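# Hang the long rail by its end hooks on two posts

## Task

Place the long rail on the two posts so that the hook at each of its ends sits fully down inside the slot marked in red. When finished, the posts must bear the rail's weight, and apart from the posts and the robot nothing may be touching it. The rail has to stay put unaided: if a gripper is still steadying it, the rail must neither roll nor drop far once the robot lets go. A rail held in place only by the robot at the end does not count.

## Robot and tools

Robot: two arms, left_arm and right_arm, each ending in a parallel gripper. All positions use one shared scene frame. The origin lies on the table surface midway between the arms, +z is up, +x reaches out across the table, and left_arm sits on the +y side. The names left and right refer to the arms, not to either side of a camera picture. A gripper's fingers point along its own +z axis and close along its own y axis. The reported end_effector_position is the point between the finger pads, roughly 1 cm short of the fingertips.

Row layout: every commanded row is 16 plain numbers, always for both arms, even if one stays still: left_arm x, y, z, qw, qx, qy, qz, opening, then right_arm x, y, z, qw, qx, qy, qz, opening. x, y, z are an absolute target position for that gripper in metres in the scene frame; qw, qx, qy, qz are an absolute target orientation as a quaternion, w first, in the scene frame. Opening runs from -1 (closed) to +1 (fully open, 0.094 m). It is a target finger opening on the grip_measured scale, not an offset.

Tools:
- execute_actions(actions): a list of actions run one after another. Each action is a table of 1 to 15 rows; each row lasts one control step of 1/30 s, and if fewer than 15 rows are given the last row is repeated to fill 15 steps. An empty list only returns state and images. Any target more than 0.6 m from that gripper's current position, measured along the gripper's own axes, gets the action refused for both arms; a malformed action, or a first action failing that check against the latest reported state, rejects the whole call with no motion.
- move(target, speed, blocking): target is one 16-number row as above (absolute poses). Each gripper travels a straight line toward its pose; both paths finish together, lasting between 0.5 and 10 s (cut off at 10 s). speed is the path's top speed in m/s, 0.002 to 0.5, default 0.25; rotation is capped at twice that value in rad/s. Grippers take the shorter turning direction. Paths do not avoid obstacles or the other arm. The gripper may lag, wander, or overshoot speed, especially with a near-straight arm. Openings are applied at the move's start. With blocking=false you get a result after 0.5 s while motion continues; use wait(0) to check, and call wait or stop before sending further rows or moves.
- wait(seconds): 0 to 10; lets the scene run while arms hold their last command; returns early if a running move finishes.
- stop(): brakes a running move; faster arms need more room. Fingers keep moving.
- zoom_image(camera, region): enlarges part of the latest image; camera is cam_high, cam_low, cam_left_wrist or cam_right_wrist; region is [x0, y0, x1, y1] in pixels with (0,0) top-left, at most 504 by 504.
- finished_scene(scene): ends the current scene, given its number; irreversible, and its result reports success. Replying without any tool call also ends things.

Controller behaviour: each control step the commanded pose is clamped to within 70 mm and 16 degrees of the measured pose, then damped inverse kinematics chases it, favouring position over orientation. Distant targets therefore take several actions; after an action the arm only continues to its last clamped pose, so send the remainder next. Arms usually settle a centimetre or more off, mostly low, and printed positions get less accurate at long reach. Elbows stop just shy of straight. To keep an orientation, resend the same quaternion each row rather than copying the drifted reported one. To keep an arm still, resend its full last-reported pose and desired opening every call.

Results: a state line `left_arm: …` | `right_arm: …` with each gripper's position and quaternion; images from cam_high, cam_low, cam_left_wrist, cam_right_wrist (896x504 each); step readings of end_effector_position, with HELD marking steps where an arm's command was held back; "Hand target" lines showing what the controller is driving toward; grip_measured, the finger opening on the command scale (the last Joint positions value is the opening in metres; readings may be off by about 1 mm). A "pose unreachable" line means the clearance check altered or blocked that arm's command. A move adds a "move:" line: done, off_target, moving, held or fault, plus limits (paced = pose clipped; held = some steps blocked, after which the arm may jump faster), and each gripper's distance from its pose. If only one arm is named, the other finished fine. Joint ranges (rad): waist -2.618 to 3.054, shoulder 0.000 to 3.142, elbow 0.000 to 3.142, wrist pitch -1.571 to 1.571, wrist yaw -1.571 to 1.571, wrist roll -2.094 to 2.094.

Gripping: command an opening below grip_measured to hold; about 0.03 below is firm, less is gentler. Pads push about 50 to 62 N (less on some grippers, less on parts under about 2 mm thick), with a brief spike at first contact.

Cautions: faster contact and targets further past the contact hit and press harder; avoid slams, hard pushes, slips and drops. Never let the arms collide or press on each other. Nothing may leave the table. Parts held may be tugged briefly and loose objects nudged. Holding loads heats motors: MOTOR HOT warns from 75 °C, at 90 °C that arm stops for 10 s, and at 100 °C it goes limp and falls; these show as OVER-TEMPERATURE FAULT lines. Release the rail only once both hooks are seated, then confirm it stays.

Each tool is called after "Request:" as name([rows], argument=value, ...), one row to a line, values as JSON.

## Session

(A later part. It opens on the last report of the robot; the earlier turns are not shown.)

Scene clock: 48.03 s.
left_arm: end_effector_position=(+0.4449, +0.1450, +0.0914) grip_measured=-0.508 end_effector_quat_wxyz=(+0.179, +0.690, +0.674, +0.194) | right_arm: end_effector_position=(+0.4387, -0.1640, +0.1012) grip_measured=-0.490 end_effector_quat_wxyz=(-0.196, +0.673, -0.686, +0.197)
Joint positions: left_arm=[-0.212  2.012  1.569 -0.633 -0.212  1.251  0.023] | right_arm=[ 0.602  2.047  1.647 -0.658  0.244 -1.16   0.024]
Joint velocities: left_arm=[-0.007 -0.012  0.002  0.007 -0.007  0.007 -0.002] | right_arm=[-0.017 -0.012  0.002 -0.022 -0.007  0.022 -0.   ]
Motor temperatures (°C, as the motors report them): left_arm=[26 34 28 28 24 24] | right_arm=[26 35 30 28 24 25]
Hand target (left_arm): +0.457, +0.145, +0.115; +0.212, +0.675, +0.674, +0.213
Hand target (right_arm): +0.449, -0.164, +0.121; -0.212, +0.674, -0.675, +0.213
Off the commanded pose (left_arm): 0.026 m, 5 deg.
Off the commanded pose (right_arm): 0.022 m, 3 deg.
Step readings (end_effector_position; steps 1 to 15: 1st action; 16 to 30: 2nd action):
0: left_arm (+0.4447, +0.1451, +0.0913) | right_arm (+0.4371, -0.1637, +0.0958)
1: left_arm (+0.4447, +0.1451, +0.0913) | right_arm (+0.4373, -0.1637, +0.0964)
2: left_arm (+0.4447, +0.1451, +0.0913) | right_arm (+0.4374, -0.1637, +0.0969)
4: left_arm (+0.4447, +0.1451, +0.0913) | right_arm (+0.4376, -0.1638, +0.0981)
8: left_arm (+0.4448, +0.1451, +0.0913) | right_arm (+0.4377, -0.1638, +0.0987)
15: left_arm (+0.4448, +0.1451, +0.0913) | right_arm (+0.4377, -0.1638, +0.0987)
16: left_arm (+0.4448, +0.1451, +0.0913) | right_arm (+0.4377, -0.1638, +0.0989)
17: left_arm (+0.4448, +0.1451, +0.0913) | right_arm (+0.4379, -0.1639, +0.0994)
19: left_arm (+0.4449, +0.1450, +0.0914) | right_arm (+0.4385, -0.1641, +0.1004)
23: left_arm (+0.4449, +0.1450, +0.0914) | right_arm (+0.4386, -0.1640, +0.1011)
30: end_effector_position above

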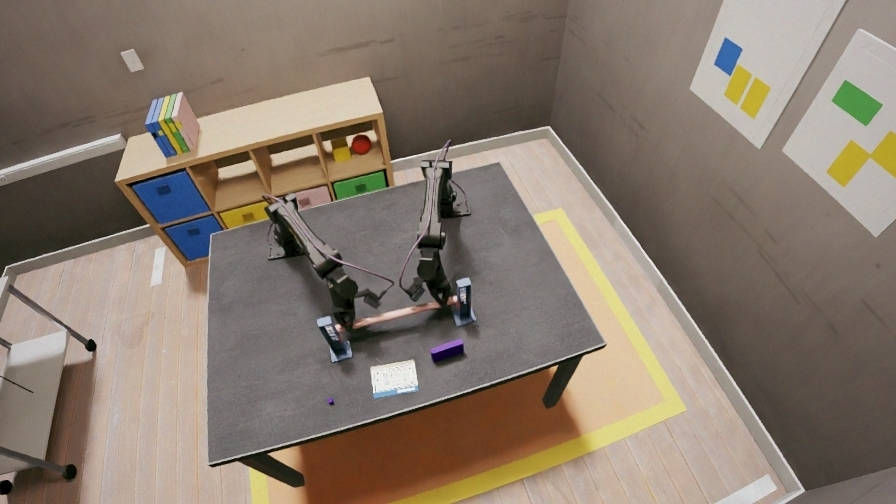

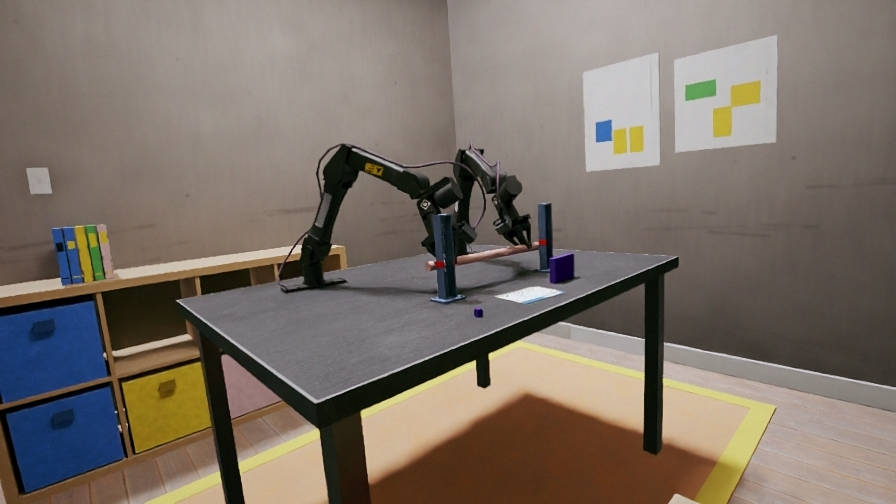

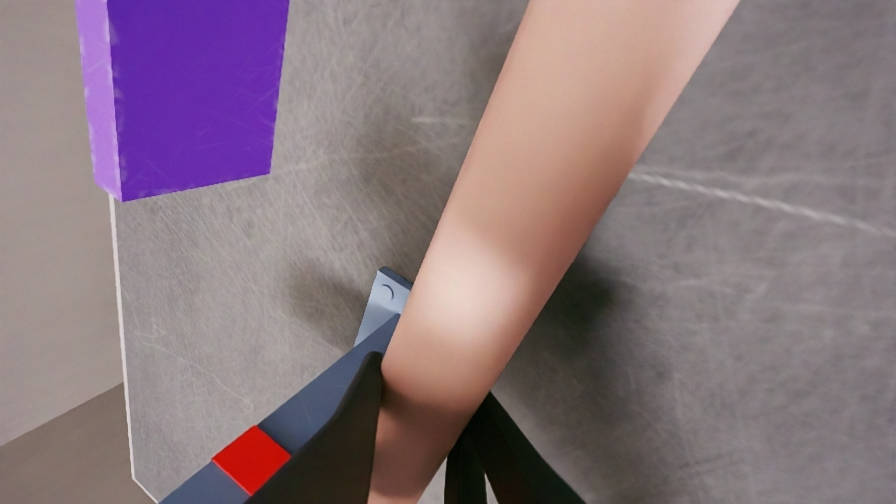

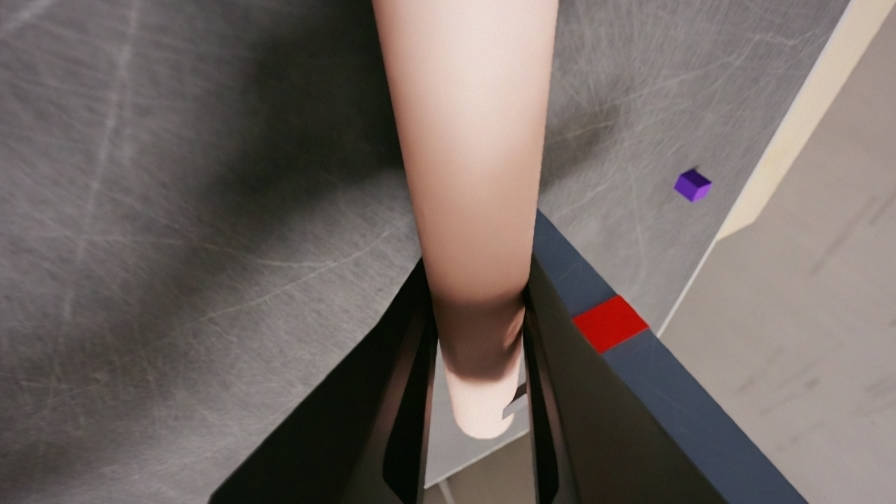

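Request:
execute_actions([
  [[0.458,0.144,0.114,0.212,0.674,0.674,0.212,-0.55,0.453,-0.164,0.1165,-0.212,0.674,-0.674,0.212,-0.55]],
  [[0.458,0.144,0.114,0.212,0.674,0.674,0.212,-0.55,0.458,-0.164,0.1155,-0.212,0.674,-0.674,0.212,-0.55]],
  [[0.459,0.144,0.114,0.212,0.674,0.674,0.212,-0.55,0.463,-0.164,0.114,-0.212,0.674,-0.674,0.212,-0.55]],
])

Scene clock: 49.67 s.
left_arm: end_effector_position=(+0.4452, +0.1449, +0.0916) grip_measured=-0.508 end_effector_quat_wxyz=(+0.180, +0.690, +0.674, +0.195) | right_arm: end_effector_position=(+0.4407, -0.1644, +0.0978) grip_measured=-0.490 end_effector_quat_wxyz=(-0.183, +0.676, -0.688, +0.190)
Joint positions: left_arm=[-0.212  2.012  1.569 -0.631 -0.212  1.251  0.023] | right_arm=[ 0.596  2.078  1.694 -0.703  0.236 -1.162  0.024]
Joint velocities: left_arm=[ 0.002  0.002 -0.022  0.037 -0.066  0.022  0.   ] | right_arm=[-0.002 -0.012 -0.002 -0.007 -0.037 -0.051 -0.001]
Motor temperatures (°C, as the motors report them): left_arm=[26 34 28 28 24 24] | right_arm=[26 35 30 28 24 25]
Hand target (left_arm): +0.458, +0.145, +0.115; +0.212, +0.675, +0.674, +0.213
Hand target (right_arm): +0.461, -0.165, +0.115; -0.211, +0.674, -0.675, +0.213
Off the commanded pose (left_arm): 0.026 m, 5 deg.
Off the commanded pose (right_arm): 0.028 m, 4 deg.
Step readings (end_effector_position; steps 1 to 15: 1st action; 16 to 30: 2nd action; 31 to 45: 3rd action):
0: left_arm (+0.4449, +0.1450, +0.0914) | right_arm (+0.4387, -0.1640, +0.1012)
1: left_arm (+0.4450, +0.1450, +0.0914) | right_arm (+0.4387, -0.1639, +0.1006)
2: left_arm (+0.4451, +0.1450, +0.0915) | right_arm (+0.4393, -0.1641, +0.1003)
4: left_arm (+0.4452, +0.1449, +0.0916) | right_arm (+0.4401, -0.1642, +0.0988)
8: left_arm (+0.4452, +0.1449, +0.0916) | right_arm (+0.4404, -0.1641, +0.0978)
15: left_arm (+0.4452, +0.1449, +0.0916) | right_arm (+0.4404, -0.1641, +0.0978)
16: left_arm (+0.4452, +0.1449, +0.0916) | right_arm (+0.4407, -0.1643, +0.0979)
17: left_arm (+0.4452, +0.1449, +0.0916) | right_arm (+0.4408, -0.1642, +0.0979)
19: left_arm (+0.4452, +0.1449, +0.0916) | right_arm (+0.4407, -0.1643, +0.0980)
23: left_arm (+0.4452, +0.1449, +0.0916) | right_arm (+0.4406, -0.1642, +0.0979)
30: left_arm (+0.4452, +0.1449, +0.0916) | right_arm (+0.4406, -0.1642, +0.0979)
31: left_arm (+0.4452, +0.1449, +0.0916) | right_arm (+0.4408, -0.1642, +0.0978)
32: left_arm (+0.4452, +0.1449, +0.0916) | right_arm (+0.4409, -0.1642, +0.0979)
34: left_arm (+0.4452, +0.1449, +0.0916) | right_arm (+0.4407, -0.1643, +0.0977)
38: left_arm (+0.4452, +0.1449, +0.0916) | right_arm (+0.4406, -0.1642, +0.0978)
45: end_effector_position above

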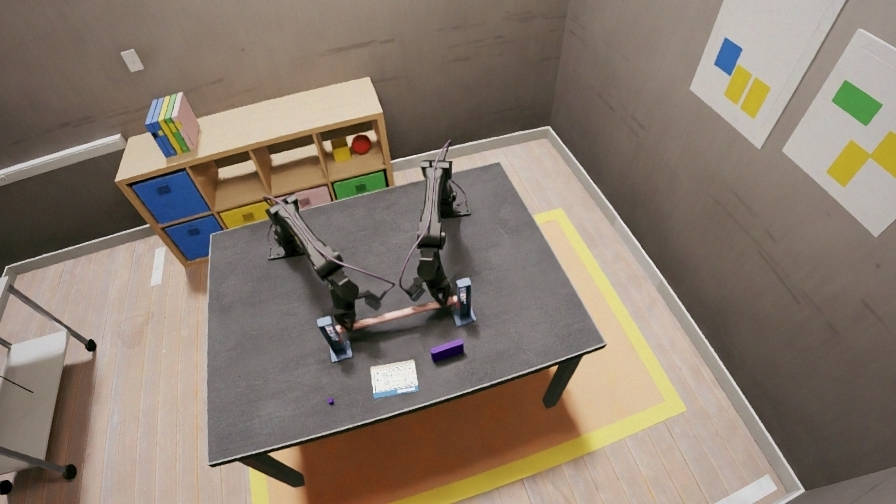

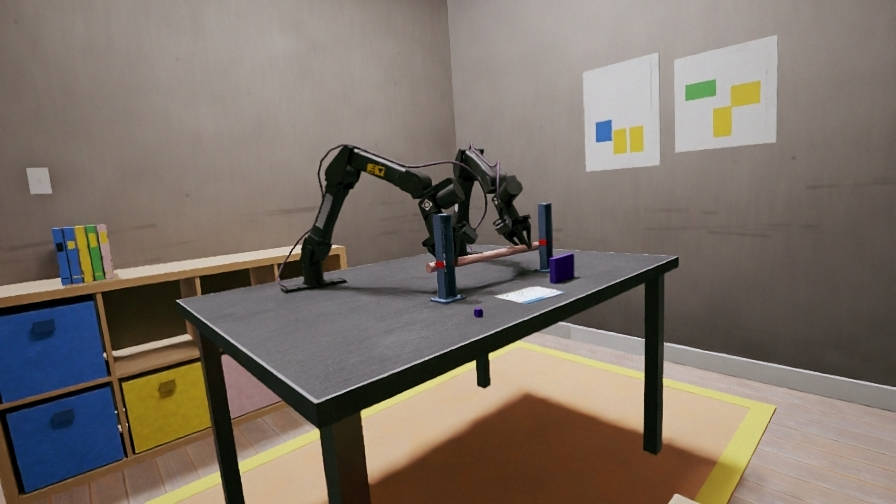

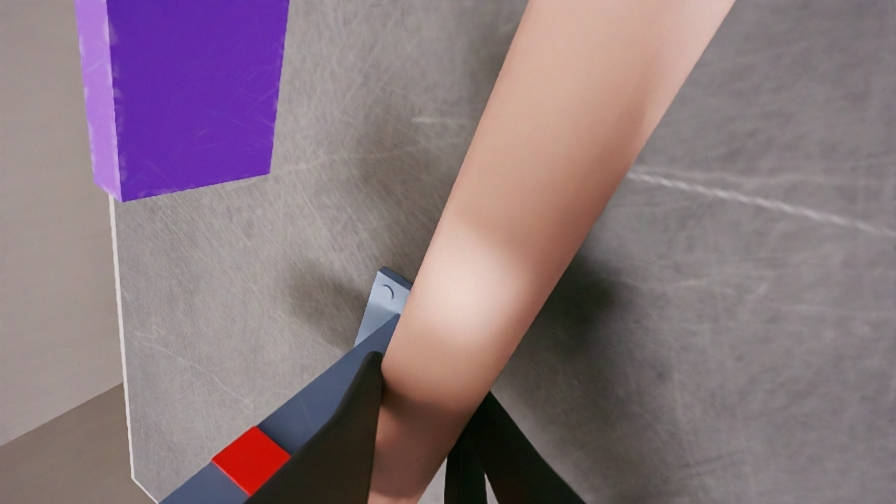

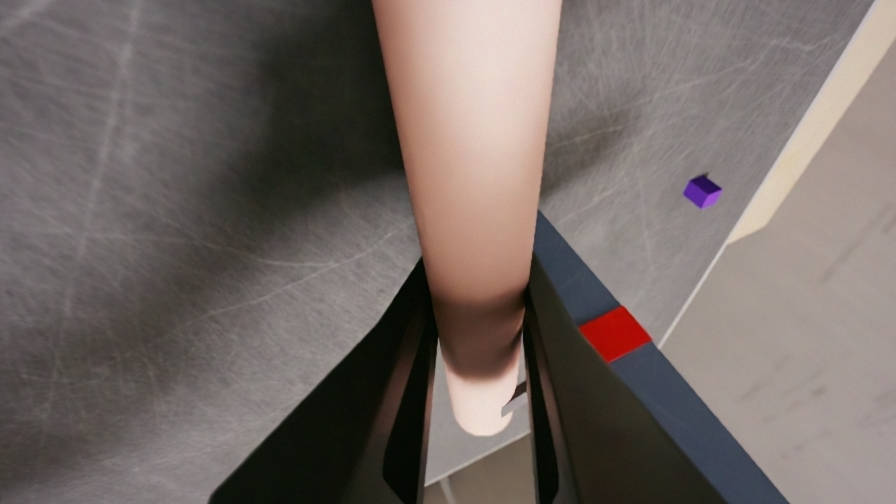

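Request:
execute_actions([
  [[0.458,0.144,0.114,0.212,0.674,0.674,0.212,-0.55,0.446,-0.164,0.116,-0.212,0.674,-0.674,0.212,-0.55]],
  [[0.458,0.144,0.114,0.212,0.674,0.674,0.212,-0.55,0.450,-0.164,0.121,-0.212,0.674,-0.674,0.212,-0.55]],
  [[0.458,0.144,0.114,0.212,0.674,0.674,0.212,-0.55,0.455,-0.164,0.121,-0.212,0.674,-0.674,0.212,-0.55]],
  [[0.458,0.144,0.114,0.212,0.674,0.674,0.212,-0.55,0.460,-0.164,0.121,-0.212,0.674,-0.674,0.212,-0.55]],
  [[0.458,0.144,0.114,0.212,0.674,0.674,0.212,-0.55,0.464,-0.164,0.121,-0.212,0.674,-0.674,0.212,-0.55]],
])

Request:
zoom_image(camera="cam_low", region=[400,225,570,290])

Scene clock: 58.50 s.
left_arm: end_effector_position=(+0.4452, +0.1449, +0.0916) grip_measured=-0.508 end_effector_quat_wxyz=(+0.180, +0.689, +0.674, +0.195) | right_arm: end_effector_position=(+0.4408, -0.1644, +0.0996) grip_measured=-0.490 end_effector_quat_wxyz=(-0.179, +0.678, -0.688, +0.188)
Joint positions: left_arm=[-0.212  2.012  1.569 -0.631 -0.212  1.25   0.023] | right_arm=[ 0.595  2.085  1.717 -0.729  0.234 -1.163  0.024]
Joint velocities: left_arm=[-0.012 -0.002  0.002 -0.081  0.007  0.11   0.   ] | right_arm=[-0.002 -0.002  0.007 -0.081 -0.007 -0.007  0.   ]
Motor temperatures (°C, as the motors report them): left_arm=[26 36 28 28 24 24] | right_arm=[26 36 31 29 24 25]
Hand target (left_arm): +0.457, +0.144, +0.115; +0.212, +0.675, +0.674, +0.213
Hand target (right_arm): +0.462, -0.165, +0.123; -0.211, +0.674, -0.675, +0.213
Off the commanded pose (left_arm): 0.026 m, 5 deg.
Off the commanded pose (right_arm): 0.032 m, 5 deg.
Step readings (end_effector_position; steps 1 to 15: 1st action; 16 to 30: 2nd action; 31 to 45: 3rd action; 46 to 60: 4th action; 61 to 75: 5th action):
0: left_arm (+0.4452, +0.1449, +0.0916) | right_arm (+0.4407, -0.1644, +0.0978)
1: left_arm (+0.4452, +0.1449, +0.0916) | right_arm (+0.4403, -0.1646, +0.0976)
2: left_arm (+0.4452, +0.1449, +0.0916) | right_arm (+0.4403, -0.1645, +0.0976)
4: left_arm (+0.4452, +0.1449, +0.0916) | right_arm (+0.4404, -0.1645, +0.0976)
8: left_arm (+0.4452, +0.1449, +0.0916) | right_arm (+0.4405, -0.1644, +0.0977)
15: left_arm (+0.4452, +0.1449, +0.0916) | right_arm (+0.4406, -0.1644, +0.0977)
16: left_arm (+0.4452, +0.1449, +0.0916) | right_arm (+0.4406, -0.1644, +0.0977)
17: left_arm (+0.4452, +0.1449, +0.0916) | right_arm (+0.4406, -0.1644, +0.0977)
19: left_arm (+0.4452, +0.1449, +0.0916) | right_arm (+0.4406, -0.1644, +0.0977)
23: left_arm (+0.4452, +0.1449, +0.0916) | right_arm (+0.4406, -0.1644, +0.0977)
30: left_arm (+0.4452, +0.1449, +0.0916) | right_arm (+0.4406, -0.1644, +0.0977)
31: left_arm (+0.4452, +0.1449, +0.0916) | right_arm (+0.4407, -0.1643, +0.0984)
32: left_arm (+0.4452, +0.1449, +0.0916) | right_arm (+0.4406, -0.1643, +0.0984)
34: left_arm (+0.4452, +0.1449, +0.0916) | right_arm (+0.4407, -0.1643, +0.0990)
38: left_arm (+0.4452, +0.1449, +0.0916) | right_arm (+0.4407, -0.1643, +0.0994)
45: left_arm (+0.4452, +0.1449, +0.0916) | right_arm (+0.4407, -0.1643, +0.0995)
46: left_arm (+0.4452, +0.1449, +0.0916) | right_arm (+0.4409, -0.1642, +0.0995)
47: left_arm (+0.4452, +0.1449, +0.0916) | right_arm (+0.4409, -0.1642, +0.0996)
49: left_arm (+0.4452, +0.1449, +0.0916) | right_arm (+0.4408, -0.1643, +0.0995)
53: left_arm (+0.4452, +0.1449, +0.0916) | right_arm (+0.4407, -0.1643, +0.0996)
60: left_arm (+0.4452, +0.1449, +0.0916) | right_arm (+0.4408, -0.1643, +0.0996)
61: left_arm (+0.4452, +0.1449, +0.0916) | right_arm (+0.4409, -0.1644, +0.0995)
62: left_arm (+0.4452, +0.1449, +0.0916) | right_arm (+0.4409, -0.1643, +0.0995)
64: left_arm (+0.4452, +0.1449, +0.0916) | right_arm (+0.4408, -0.1643, +0.0996)
68: left_arm (+0.4452, +0.1449, +0.0916) | right_arm (+0.4408, -0.1644, +0.0996)
75: end_effector_position above

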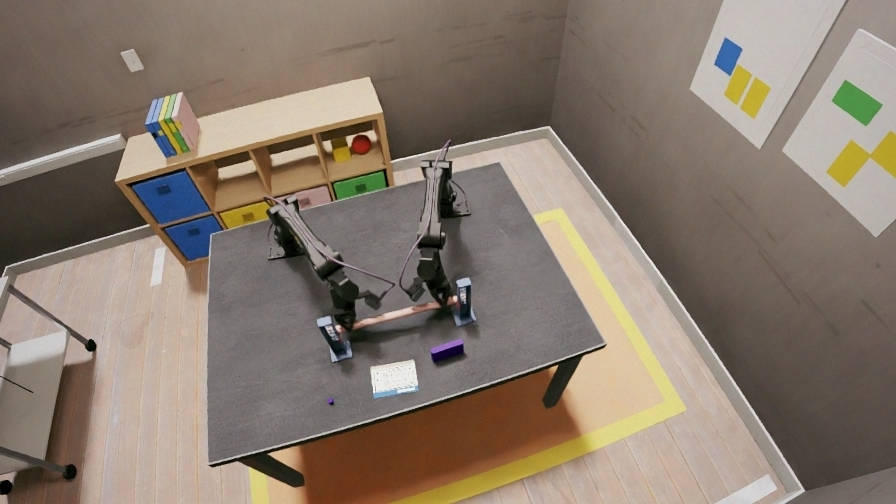

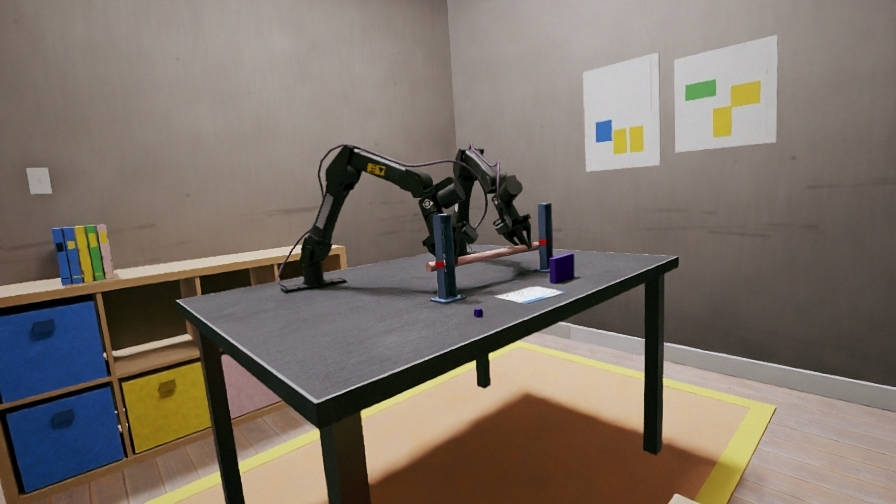

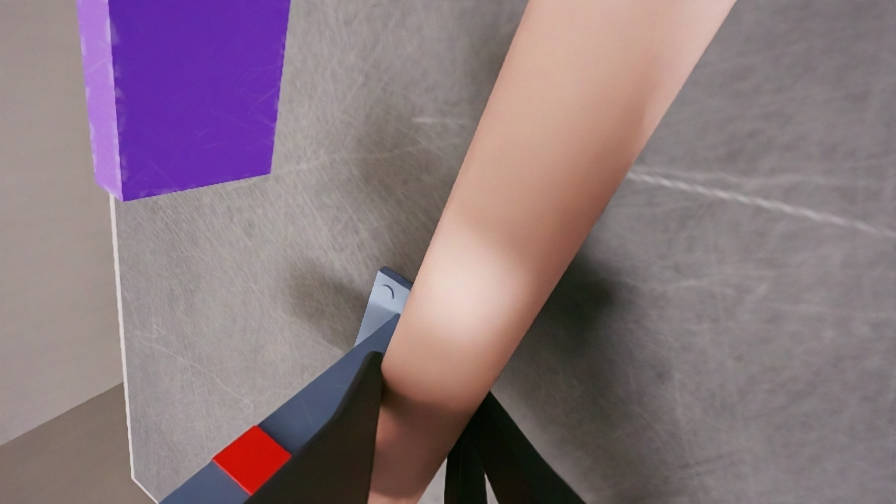

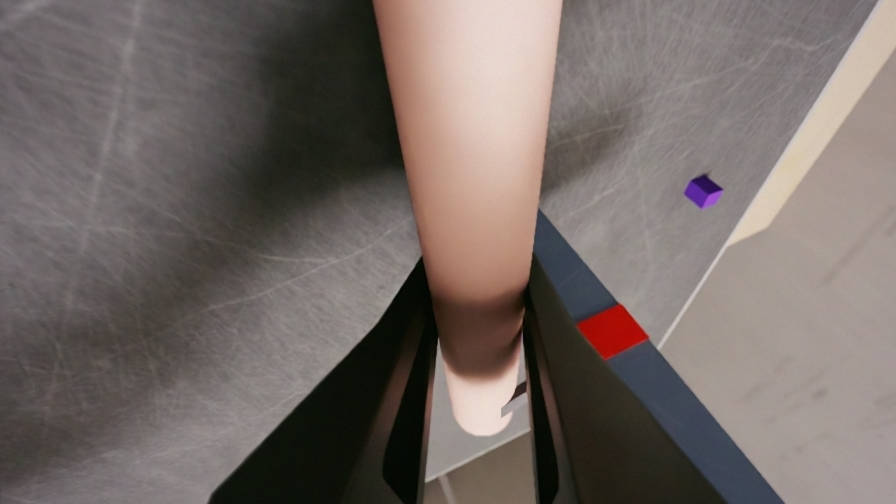

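Region (400, 225, 570, 290) of cam_low's 896x504 image, scaled by 2.965, with more detail than that image has; it fills the top 193 rows of this view, and the rest is white.

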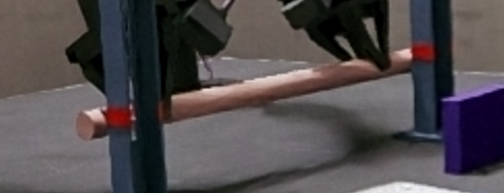

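Request:
zoom_image(camera="cam_low", region=[415,245,465,280])

Request:
zoom_image(camera="cam_high", region=[315,310,360,350])

Request:
zoom_image(camera="cam_right_wrist", region=[430,290,670,450])

Region (415, 245, 465, 280) of cam_low's 896x504 image, scaled by 10.080, with more detail than that image has; it fills the top 353 rows of this view, and the rest is white.

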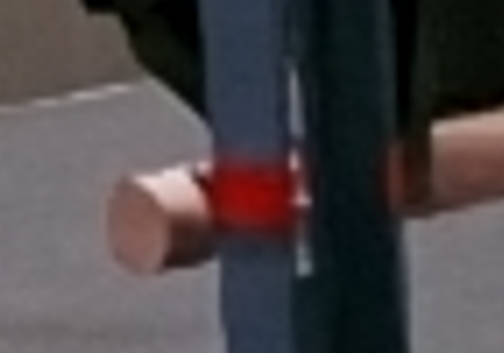

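Region (315, 310, 360, 350) of cam_high's 896x504 image, scaled by 11.200, with more detail than that image has.

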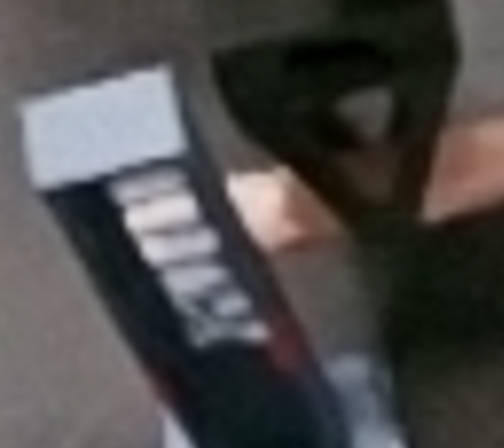

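Region (430, 290, 670, 450) of cam_right_wrist's 896x504 image, scaled by 2.100, with more detail than that image has.

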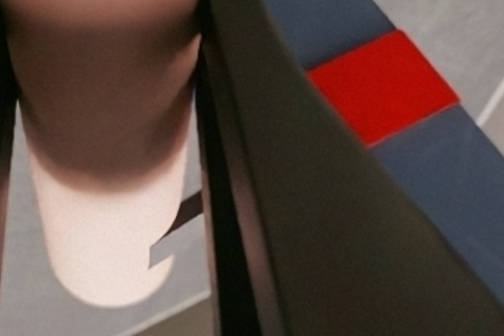

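Request:
execute_actions([
  [[0.455,0.147,0.114,0.212,0.674,0.674,0.212,-0.55,0.438,-0.161,0.118,-0.212,0.674,-0.674,0.212,-0.55]],
  [[0.455,0.148,0.114,0.212,0.674,0.674,0.212,-0.55,0.446,-0.160,0.124,-0.212,0.674,-0.674,0.212,-0.55]],
  [[0.455,0.148,0.114,0.212,0.674,0.674,0.212,-0.55,0.453,-0.160,0.124,-0.212,0.674,-0.674,0.212,-0.55]],
  [[0.455,0.148,0.114,0.212,0.674,0.674,0.212,-0.55,0.458,-0.160,0.122,-0.212,0.674,-0.674,0.212,-0.55]],
  [[0.455,0.148,0.114,0.212,0.674,0.674,0.212,-0.55,0.463,-0.160,0.120,-0.212,0.674,-0.674,0.212,-0.55]],
])

Request:
zoom_image(camera="cam_high", region=[315,310,360,350])

Scene clock: 61.37 s.
left_arm: end_effector_position=(+0.4470, +0.1464, +0.0930) grip_measured=-0.508 end_effector_quat_wxyz=(+0.186, +0.684, +0.678, +0.195) | right_arm: end_effector_position=(+0.4494, -0.1628, +0.1016) grip_measured=-0.490 end_effector_quat_wxyz=(-0.187, +0.678, -0.682, +0.200)
Joint positions: left_arm=[-0.207  2.007  1.562 -0.617 -0.21   1.242  0.023] | right_arm=[ 0.596  2.097  1.729 -0.701  0.248 -1.179  0.024]
Joint velocities: left_arm=[-0.002 -0.002 -0.012  0.007  0.037 -0.051  0.001] | right_arm=[ 0.007  0.002 -0.007 -0.037 -0.037 -0.037  0.001]
Motor temperatures (°C, as the motors report them): left_arm=[26 36 28 29 24 24] | right_arm=[26 36 31 29 24 25]
Hand target (left_arm): +0.454, +0.148, +0.114; +0.212, +0.675, +0.674, +0.213
Hand target (right_arm): +0.462, -0.161, +0.121; -0.212, +0.675, -0.674, +0.213
Off the commanded pose (left_arm): 0.023 m, 4 deg.
Off the commanded pose (right_arm): 0.023 m, 3 deg.
Step readings (end_effector_position; steps 1 to 15: 1st action; 16 to 30: 2nd action; 31 to 45: 3rd action; 46 to 60: 4th action; 61 to 75: 5th action):
0: left_arm (+0.4452, +0.1449, +0.0916) | right_arm (+0.4408, -0.1644, +0.0996)
1: left_arm (+0.4452, +0.1449, +0.0919) | right_arm (+0.4397, -0.1645, +0.0988)
2: left_arm (+0.4449, +0.1450, +0.0915) | right_arm (+0.4384, -0.1645, +0.0986)
4: left_arm (+0.4443, +0.1452, +0.0914) | right_arm (+0.4360, -0.1640, +0.0988)
8: left_arm (+0.4442, +0.1452, +0.0914) | right_arm (+0.4364, -0.1639, +0.0986)
15: left_arm (+0.4441, +0.1452, +0.0913) | right_arm (+0.4367, -0.1639, +0.0982)
16: left_arm (+0.4441, +0.1452, +0.0912) | right_arm (+0.4368, -0.1639, +0.0988)
17: left_arm (+0.4442, +0.1452, +0.0912) | right_arm (+0.4370, -0.1639, +0.0995)
19: left_arm (+0.4444, +0.1451, +0.0917) | right_arm (+0.4374, -0.1639, +0.1012)
23: left_arm (+0.4444, +0.1451, +0.0919) | right_arm (+0.4374, -0.1641, +0.1019)
30: left_arm (+0.4444, +0.1451, +0.0919) | right_arm (+0.4374, -0.1641, +0.1020)
31: left_arm (+0.4444, +0.1451, +0.0919) | right_arm (+0.4378, -0.1639, +0.1022)
32: left_arm (+0.4447, +0.1450, +0.0920) | right_arm (+0.4389, -0.1638, +0.1026)
34: left_arm (+0.4454, +0.1449, +0.0924) | right_arm (+0.4408, -0.1640, +0.1033)
38: left_arm (+0.4457, +0.1451, +0.0925) | right_arm (+0.4414, -0.1639, +0.1040)
45: left_arm (+0.4457, +0.1449, +0.0925) | right_arm (+0.4412, -0.1641, +0.1042)
46: left_arm (+0.4457, +0.1449, +0.0925) | right_arm (+0.4416, -0.1639, +0.1042)
47: left_arm (+0.4458, +0.1450, +0.0926) | right_arm (+0.4425, -0.1638, +0.1041)
49: left_arm (+0.4463, +0.1455, +0.0927) | right_arm (+0.4443, -0.1636, +0.1035)
53: left_arm (+0.4463, +0.1455, +0.0927) | right_arm (+0.4450, -0.1637, +0.1026)
60: left_arm (+0.4463, +0.1455, +0.0927) | right_arm (+0.4452, -0.1636, +0.1028)
61: left_arm (+0.4463, +0.1455, +0.0927) | right_arm (+0.4457, -0.1635, +0.1030)
62: left_arm (+0.4463, +0.1455, +0.0927) | right_arm (+0.4468, -0.1634, +0.1030)
64: left_arm (+0.4468, +0.1459, +0.0929) | right_arm (+0.4485, -0.1633, +0.1022)
68: left_arm (+0.4470, +0.1462, +0.0930) | right_arm (+0.4492, -0.1630, +0.1012)
75: end_effector_position above

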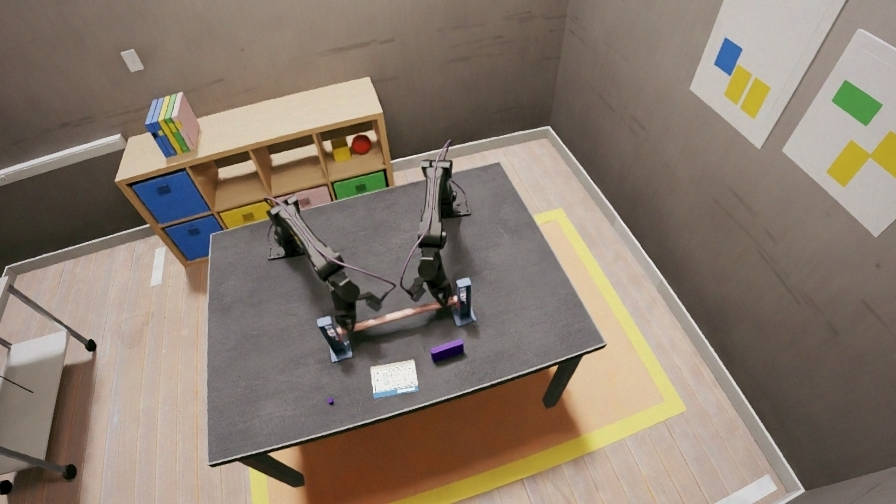

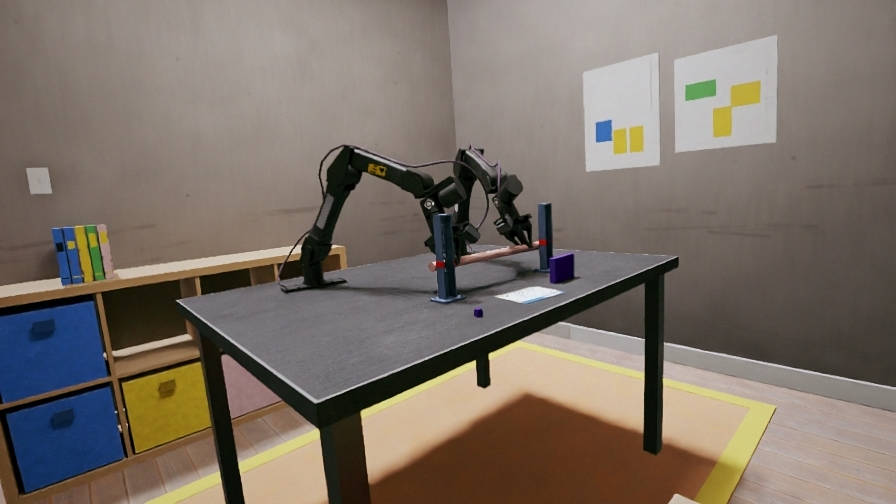

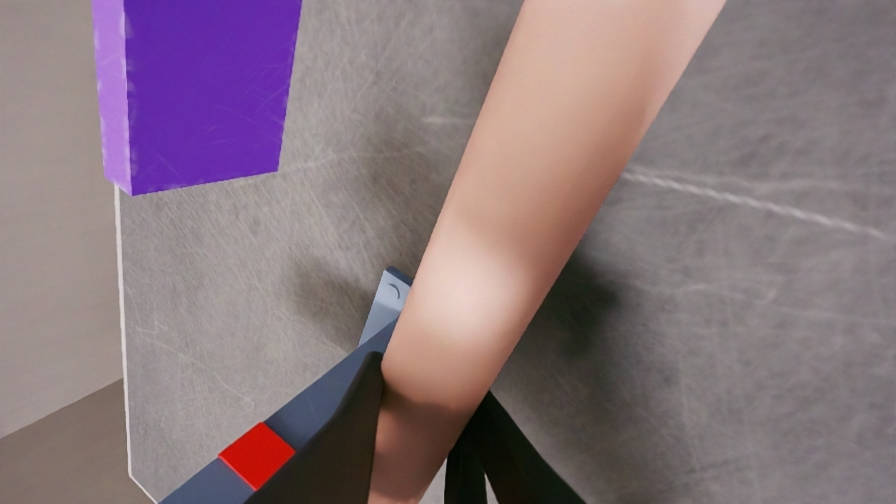

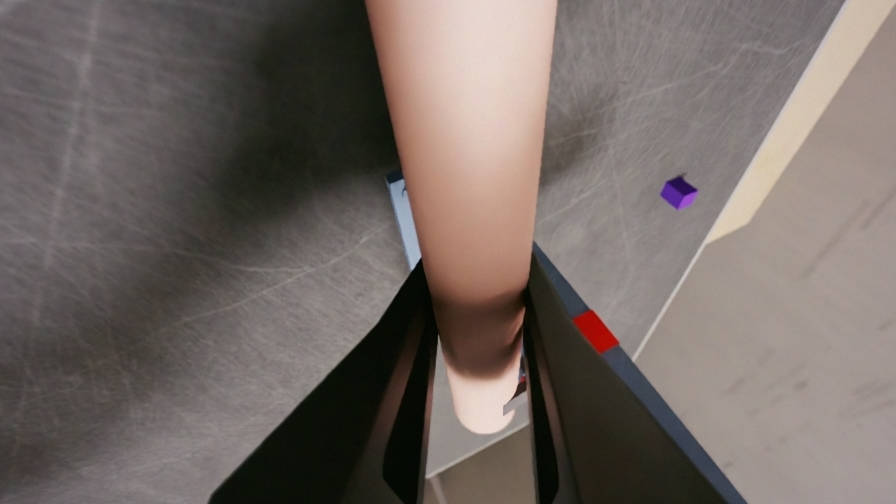

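Region (315, 310, 360, 350) of cam_high's 896x504 image, scaled by 11.200, with more detail than that image has.

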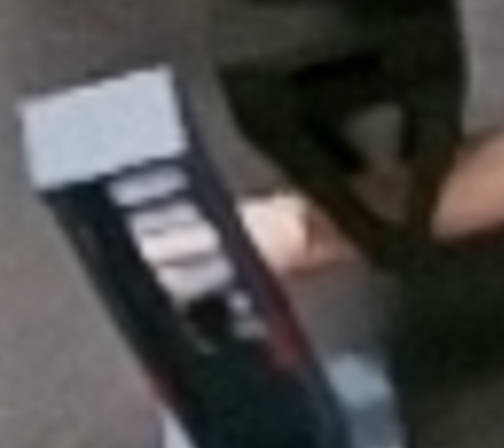

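The hook entered. Advancing fully, then lowering.

Request:
execute_actions([
  [[0.46,0.147,0.114,0.212,0.674,0.674,0.212,-0.55,0.469,-0.160,0.118,-0.212,0.674,-0.674,0.212,-0.55]],
  [[0.46,0.147,0.110,0.212,0.674,0.674,0.212,-0.55,0.469,-0.160,0.111,-0.212,0.674,-0.674,0.212,-0.55]],
  [[0.46,0.147,0.107,0.212,0.674,0.674,0.212,-0.55,0.467,-0.160,0.105,-0.212,0.674,-0.674,0.212,-0.55]],
])

Request:
zoom_image(camera="cam_low", region=[415,245,465,280])

Request:
zoom_image(camera="cam_low", region=[510,225,560,260])

Scene clock: 63.07 s.
left_arm: end_effector_position=(+0.4477, +0.1476, +0.0931) grip_measured=-0.508 end_effector_quat_wxyz=(+0.187, +0.682, +0.680, +0.196) | right_arm: end_effector_position=(+0.4530, -0.1612, +0.0987) grip_measured=-0.490 end_effector_quat_wxyz=(-0.187, +0.681, -0.680, +0.197)
Joint positions: left_arm=[-0.204  2.007  1.562 -0.616 -0.21   1.238  0.023] | right_arm=[ 0.593  2.116  1.747 -0.702  0.24  -1.185  0.024]
Joint velocities: left_arm=[ 0.017 -0.007  0.002 -0.037 -0.007 -0.022 -0.001] | right_arm=[ 0.002 -0.007 -0.002 -0.022 -0.051 -0.037 -0.   ]
Motor temperatures (°C, as the motors report them): left_arm=[26 36 28 29 24 24] | right_arm=[26 36 31 29 24 25]
Hand target (left_arm): +0.459, +0.147, +0.108; +0.211, +0.675, +0.674, +0.213
Hand target (right_arm): +0.466, -0.160, +0.106; -0.211, +0.675, -0.675, +0.212
Off the commanded pose (left_arm): 0.019 m, 4 deg.
Off the commanded pose (right_arm): 0.015 m, 3 deg.
Step readings (end_effector_position; steps 1 to 15: 1st action; 16 to 30: 2nd action; 31 to 45: 3rd action):
0: left_arm (+0.4470, +0.1464, +0.0930) | right_arm (+0.4494, -0.1628, +0.1016)
1: left_arm (+0.4470, +0.1464, +0.0930) | right_arm (+0.4499, -0.1627, +0.1017)
2: left_arm (+0.4471, +0.1466, +0.0930) | right_arm (+0.4512, -0.1626, +0.1016)
4: left_arm (+0.4475, +0.1472, +0.0931) | right_arm (+0.4529, -0.1619, +0.1009)
8: left_arm (+0.4476, +0.1476, +0.0931) | right_arm (+0.4529, -0.1613, +0.1000)
15: left_arm (+0.4476, +0.1476, +0.0931) | right_arm (+0.4528, -0.1613, +0.1000)
16: left_arm (+0.4476, +0.1476, +0.0931) | right_arm (+0.4529, -0.1613, +0.1000)
17: left_arm (+0.4476, +0.1476, +0.0931) | right_arm (+0.4529, -0.1613, +0.1000)
19: left_arm (+0.4476, +0.1476, +0.0931) | right_arm (+0.4529, -0.1613, +0.1000)
23: left_arm (+0.4476, +0.1476, +0.0931) | right_arm (+0.4529, -0.1613, +0.1000)
30: left_arm (+0.4476, +0.1476, +0.0931) | right_arm (+0.4529, -0.1613, +0.1000)
31: left_arm (+0.4477, +0.1476, +0.0931) | right_arm (+0.4529, -0.1613, +0.0998)
32: left_arm (+0.4477, +0.1476, +0.0931) | right_arm (+0.4529, -0.1613, +0.0994)
34: left_arm (+0.4477, +0.1476, +0.0931) | right_arm (+0.4530, -0.1613, +0.0989)
38: left_arm (+0.4477, +0.1476, +0.0931) | right_arm (+0.4530, -0.1612, +0.0987)
45: end_effector_position above

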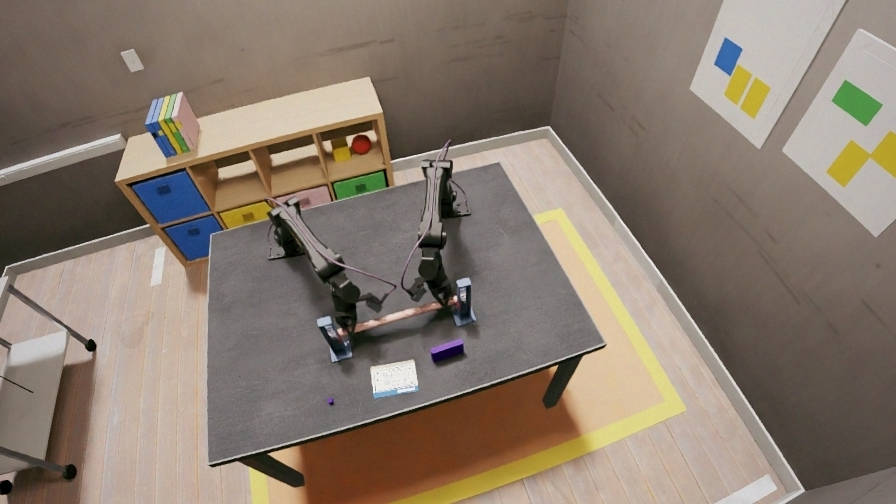

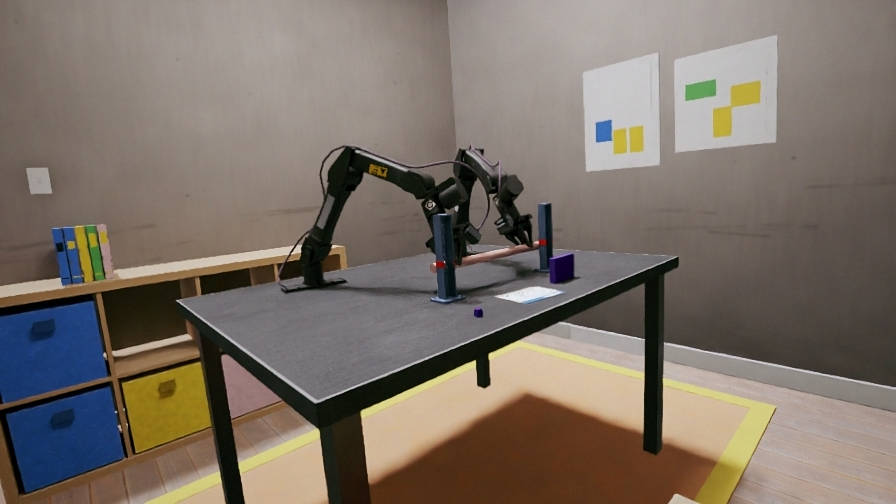

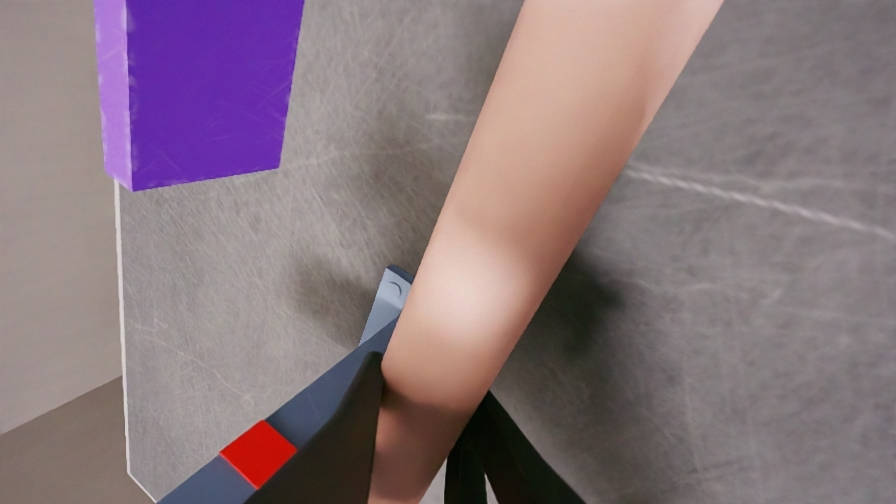

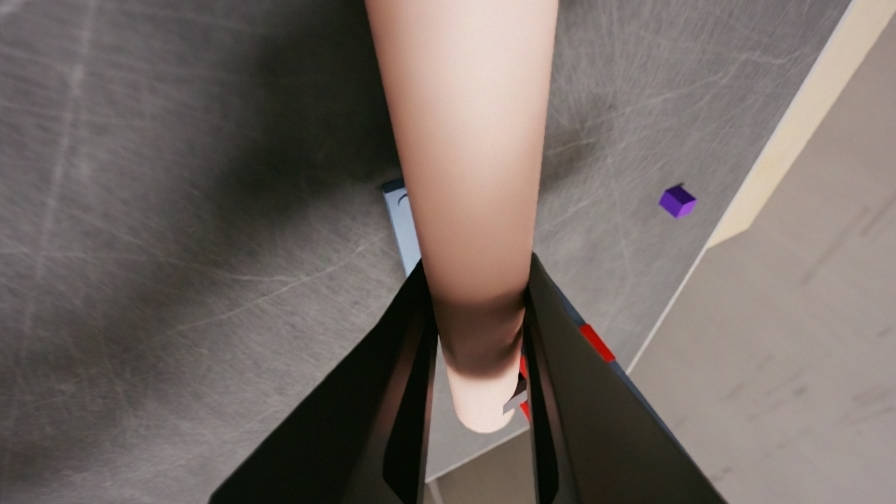

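Region (415, 245, 465, 280) of cam_low's 896x504 image, scaled by 10.080, with more detail than that image has; it fills the top 353 rows of this view, and the rest is white.

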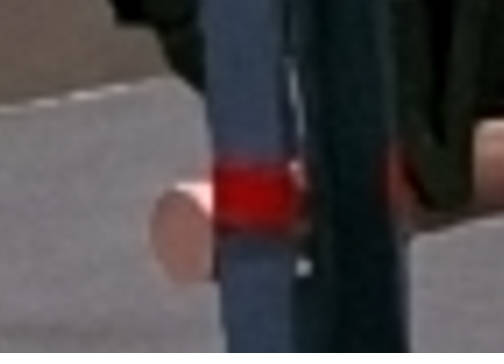

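Region (510, 225, 560, 260) of cam_low's 896x504 image, scaled by 10.080, with more detail than that image has; it fills the top 353 rows of this view, and the rest is white.

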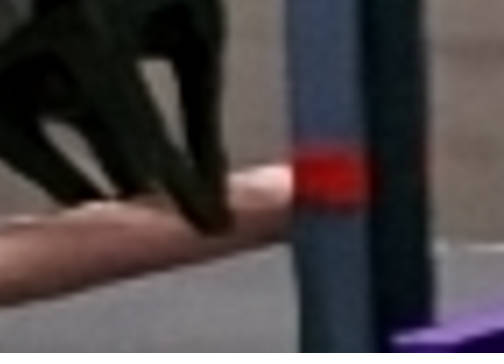

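Request:
execute_actions([
  [[0.467,0.147,0.110,0.212,0.674,0.674,0.212,-0.55,0.467,-0.160,0.101,-0.212,0.674,-0.674,0.212,-0.55]],
  [[0.465,0.147,0.101,0.212,0.674,0.674,0.212,-0.55,0.466,-0.160,0.097,-0.212,0.674,-0.674,0.212,-0.55]],
  [[0.463,0.147,0.098,0.212,0.674,0.674,0.212,-0.3,0.464,-0.160,0.099,-0.212,0.674,-0.674,0.212,-0.3]],
])

Scene clock: 64.73 s.
left_arm: end_effector_position=(+0.4511, +0.1479, +0.0887) grip_measured=-0.301 end_effector_quat_wxyz=(+0.188, +0.683, +0.677, +0.198) | right_arm: end_effector_position=(+0.4552, -0.1604, +0.0923) grip_measured=-0.302 end_effector_quat_wxyz=(-0.194, +0.682, -0.676, +0.201)
Joint positions: left_arm=[-0.201  2.018  1.556 -0.593 -0.21   1.249  0.033] | right_arm=[ 0.593  2.116  1.714 -0.652  0.241 -1.195  0.033]
Joint velocities: left_arm=[-0.002 -0.022  0.002 -0.051 -0.095  0.051  0.   ] | right_arm=[-0.007 -0.012 -0.002 -0.022  0.007 -0.022  0.001]
Motor temperatures (°C, as the motors report them): left_arm=[26 36 28 29 24 24] | right_arm=[26 36 31 29 24 25]
Hand target (left_arm): +0.462, +0.147, +0.099; +0.212, +0.675, +0.674, +0.213
Hand target (right_arm): +0.463, -0.160, +0.100; -0.212, +0.675, -0.675, +0.212
Off the commanded pose (left_arm): 0.015 m, 3 deg.
Off the commanded pose (right_arm): 0.011 m, 3 deg.
Step readings (end_effector_position; steps 1 to 15: 1st action; 16 to 30: 2nd action; 31 to 45: 3rd action):
0: left_arm (+0.4477, +0.1476, +0.0931) | right_arm (+0.4530, -0.1612, +0.0987)
1: left_arm (+0.4479, +0.1479, +0.0925) | right_arm (+0.4529, -0.1613, +0.0981)
2: left_arm (+0.4486, +0.1480, +0.0918) | right_arm (+0.4532, -0.1611, +0.0978)
4: left_arm (+0.4498, +0.1484, +0.0910) | right_arm (+0.4535, -0.1608, +0.0964)
8: left_arm (+0.4499, +0.1484, +0.0910) | right_arm (+0.4534, -0.1607, +0.0963)
15: left_arm (+0.4499, +0.1484, +0.0910) | right_arm (+0.4534, -0.1607, +0.0963)
16: left_arm (+0.4499, +0.1484, +0.0910) | right_arm (+0.4533, -0.1608, +0.0957)
17: left_arm (+0.4500, +0.1483, +0.0910) | right_arm (+0.4534, -0.1608, +0.0953)
19: left_arm (+0.4500, +0.1483, +0.0910) | right_arm (+0.4535, -0.1609, +0.0954)
23: left_arm (+0.4500, +0.1483, +0.0910) | right_arm (+0.4535, -0.1609, +0.0954)
30: left_arm (+0.4500, +0.1483, +0.0910) | right_arm (+0.4535, -0.1609, +0.0954)
31: left_arm (+0.4501, +0.1483, +0.0906) | right_arm (+0.4540, -0.1607, +0.0958)
32: left_arm (+0.4513, +0.1478, +0.0911) | right_arm (+0.4551, -0.1602, +0.0958)
34: left_arm (+0.4513, +0.1478, +0.0899) | right_arm (+0.4552, -0.1604, +0.0938)
38: left_arm (+0.4511, +0.1479, +0.0888) | right_arm (+0.4551, -0.1604, +0.0924)
45: end_effector_position above

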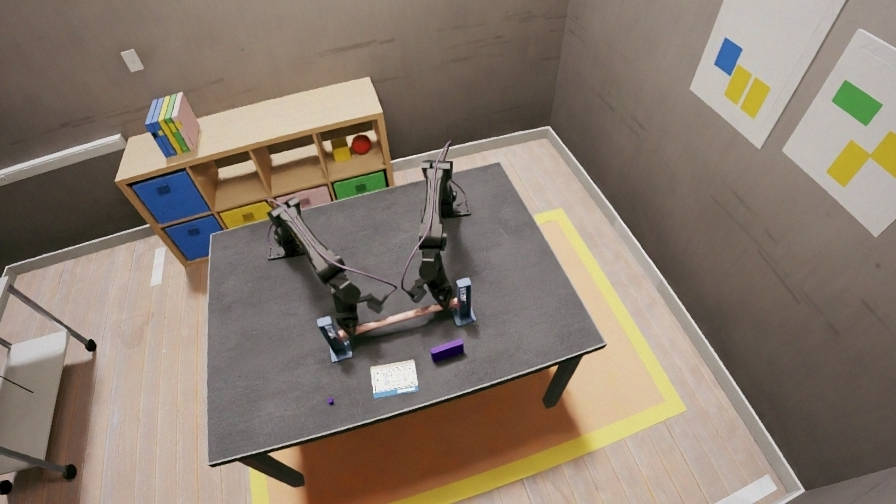

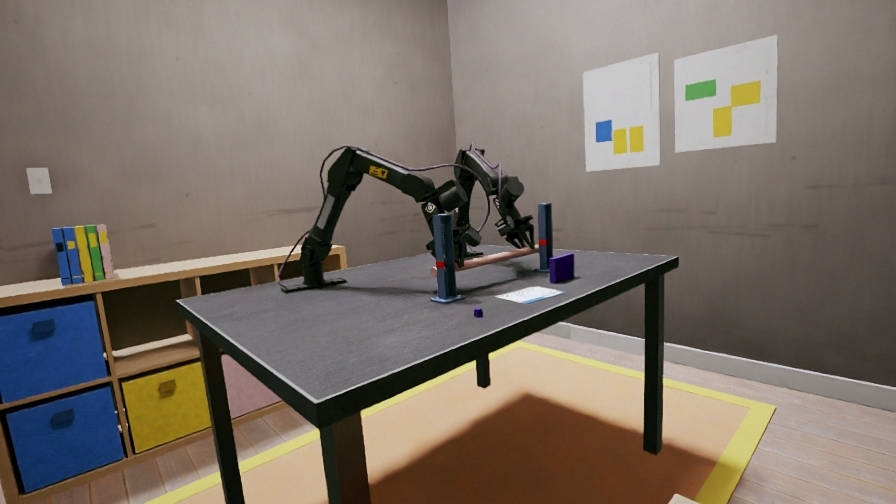

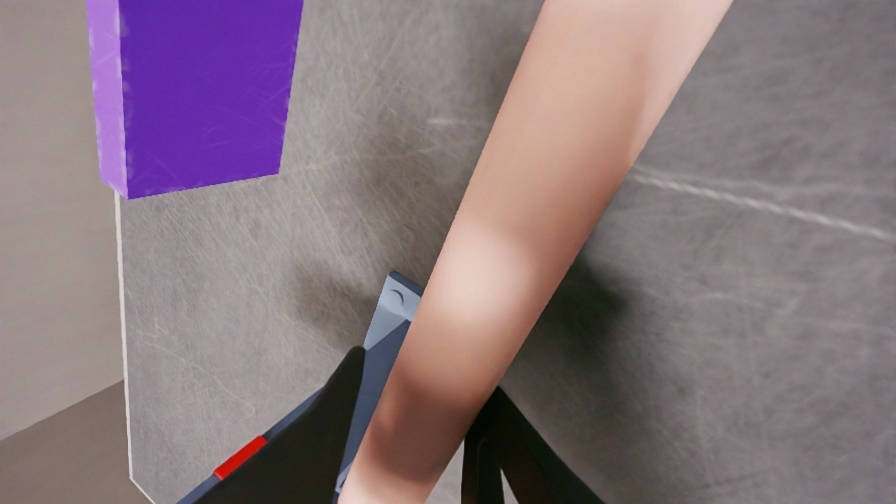

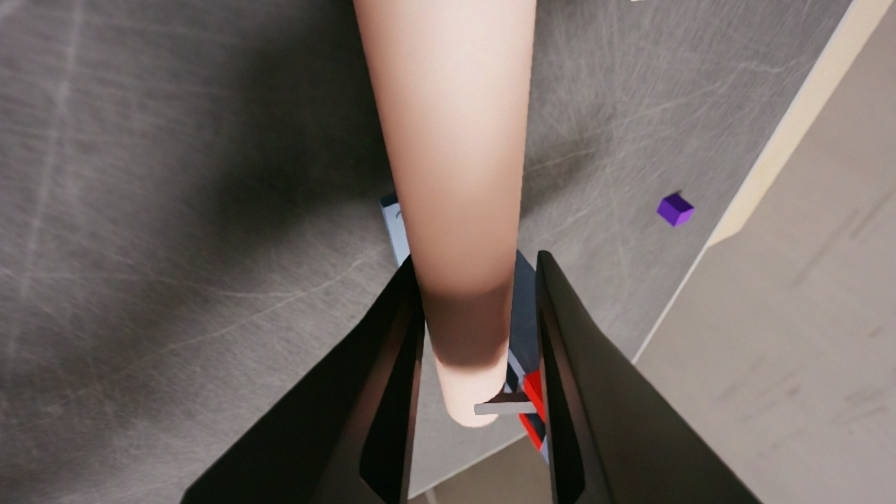

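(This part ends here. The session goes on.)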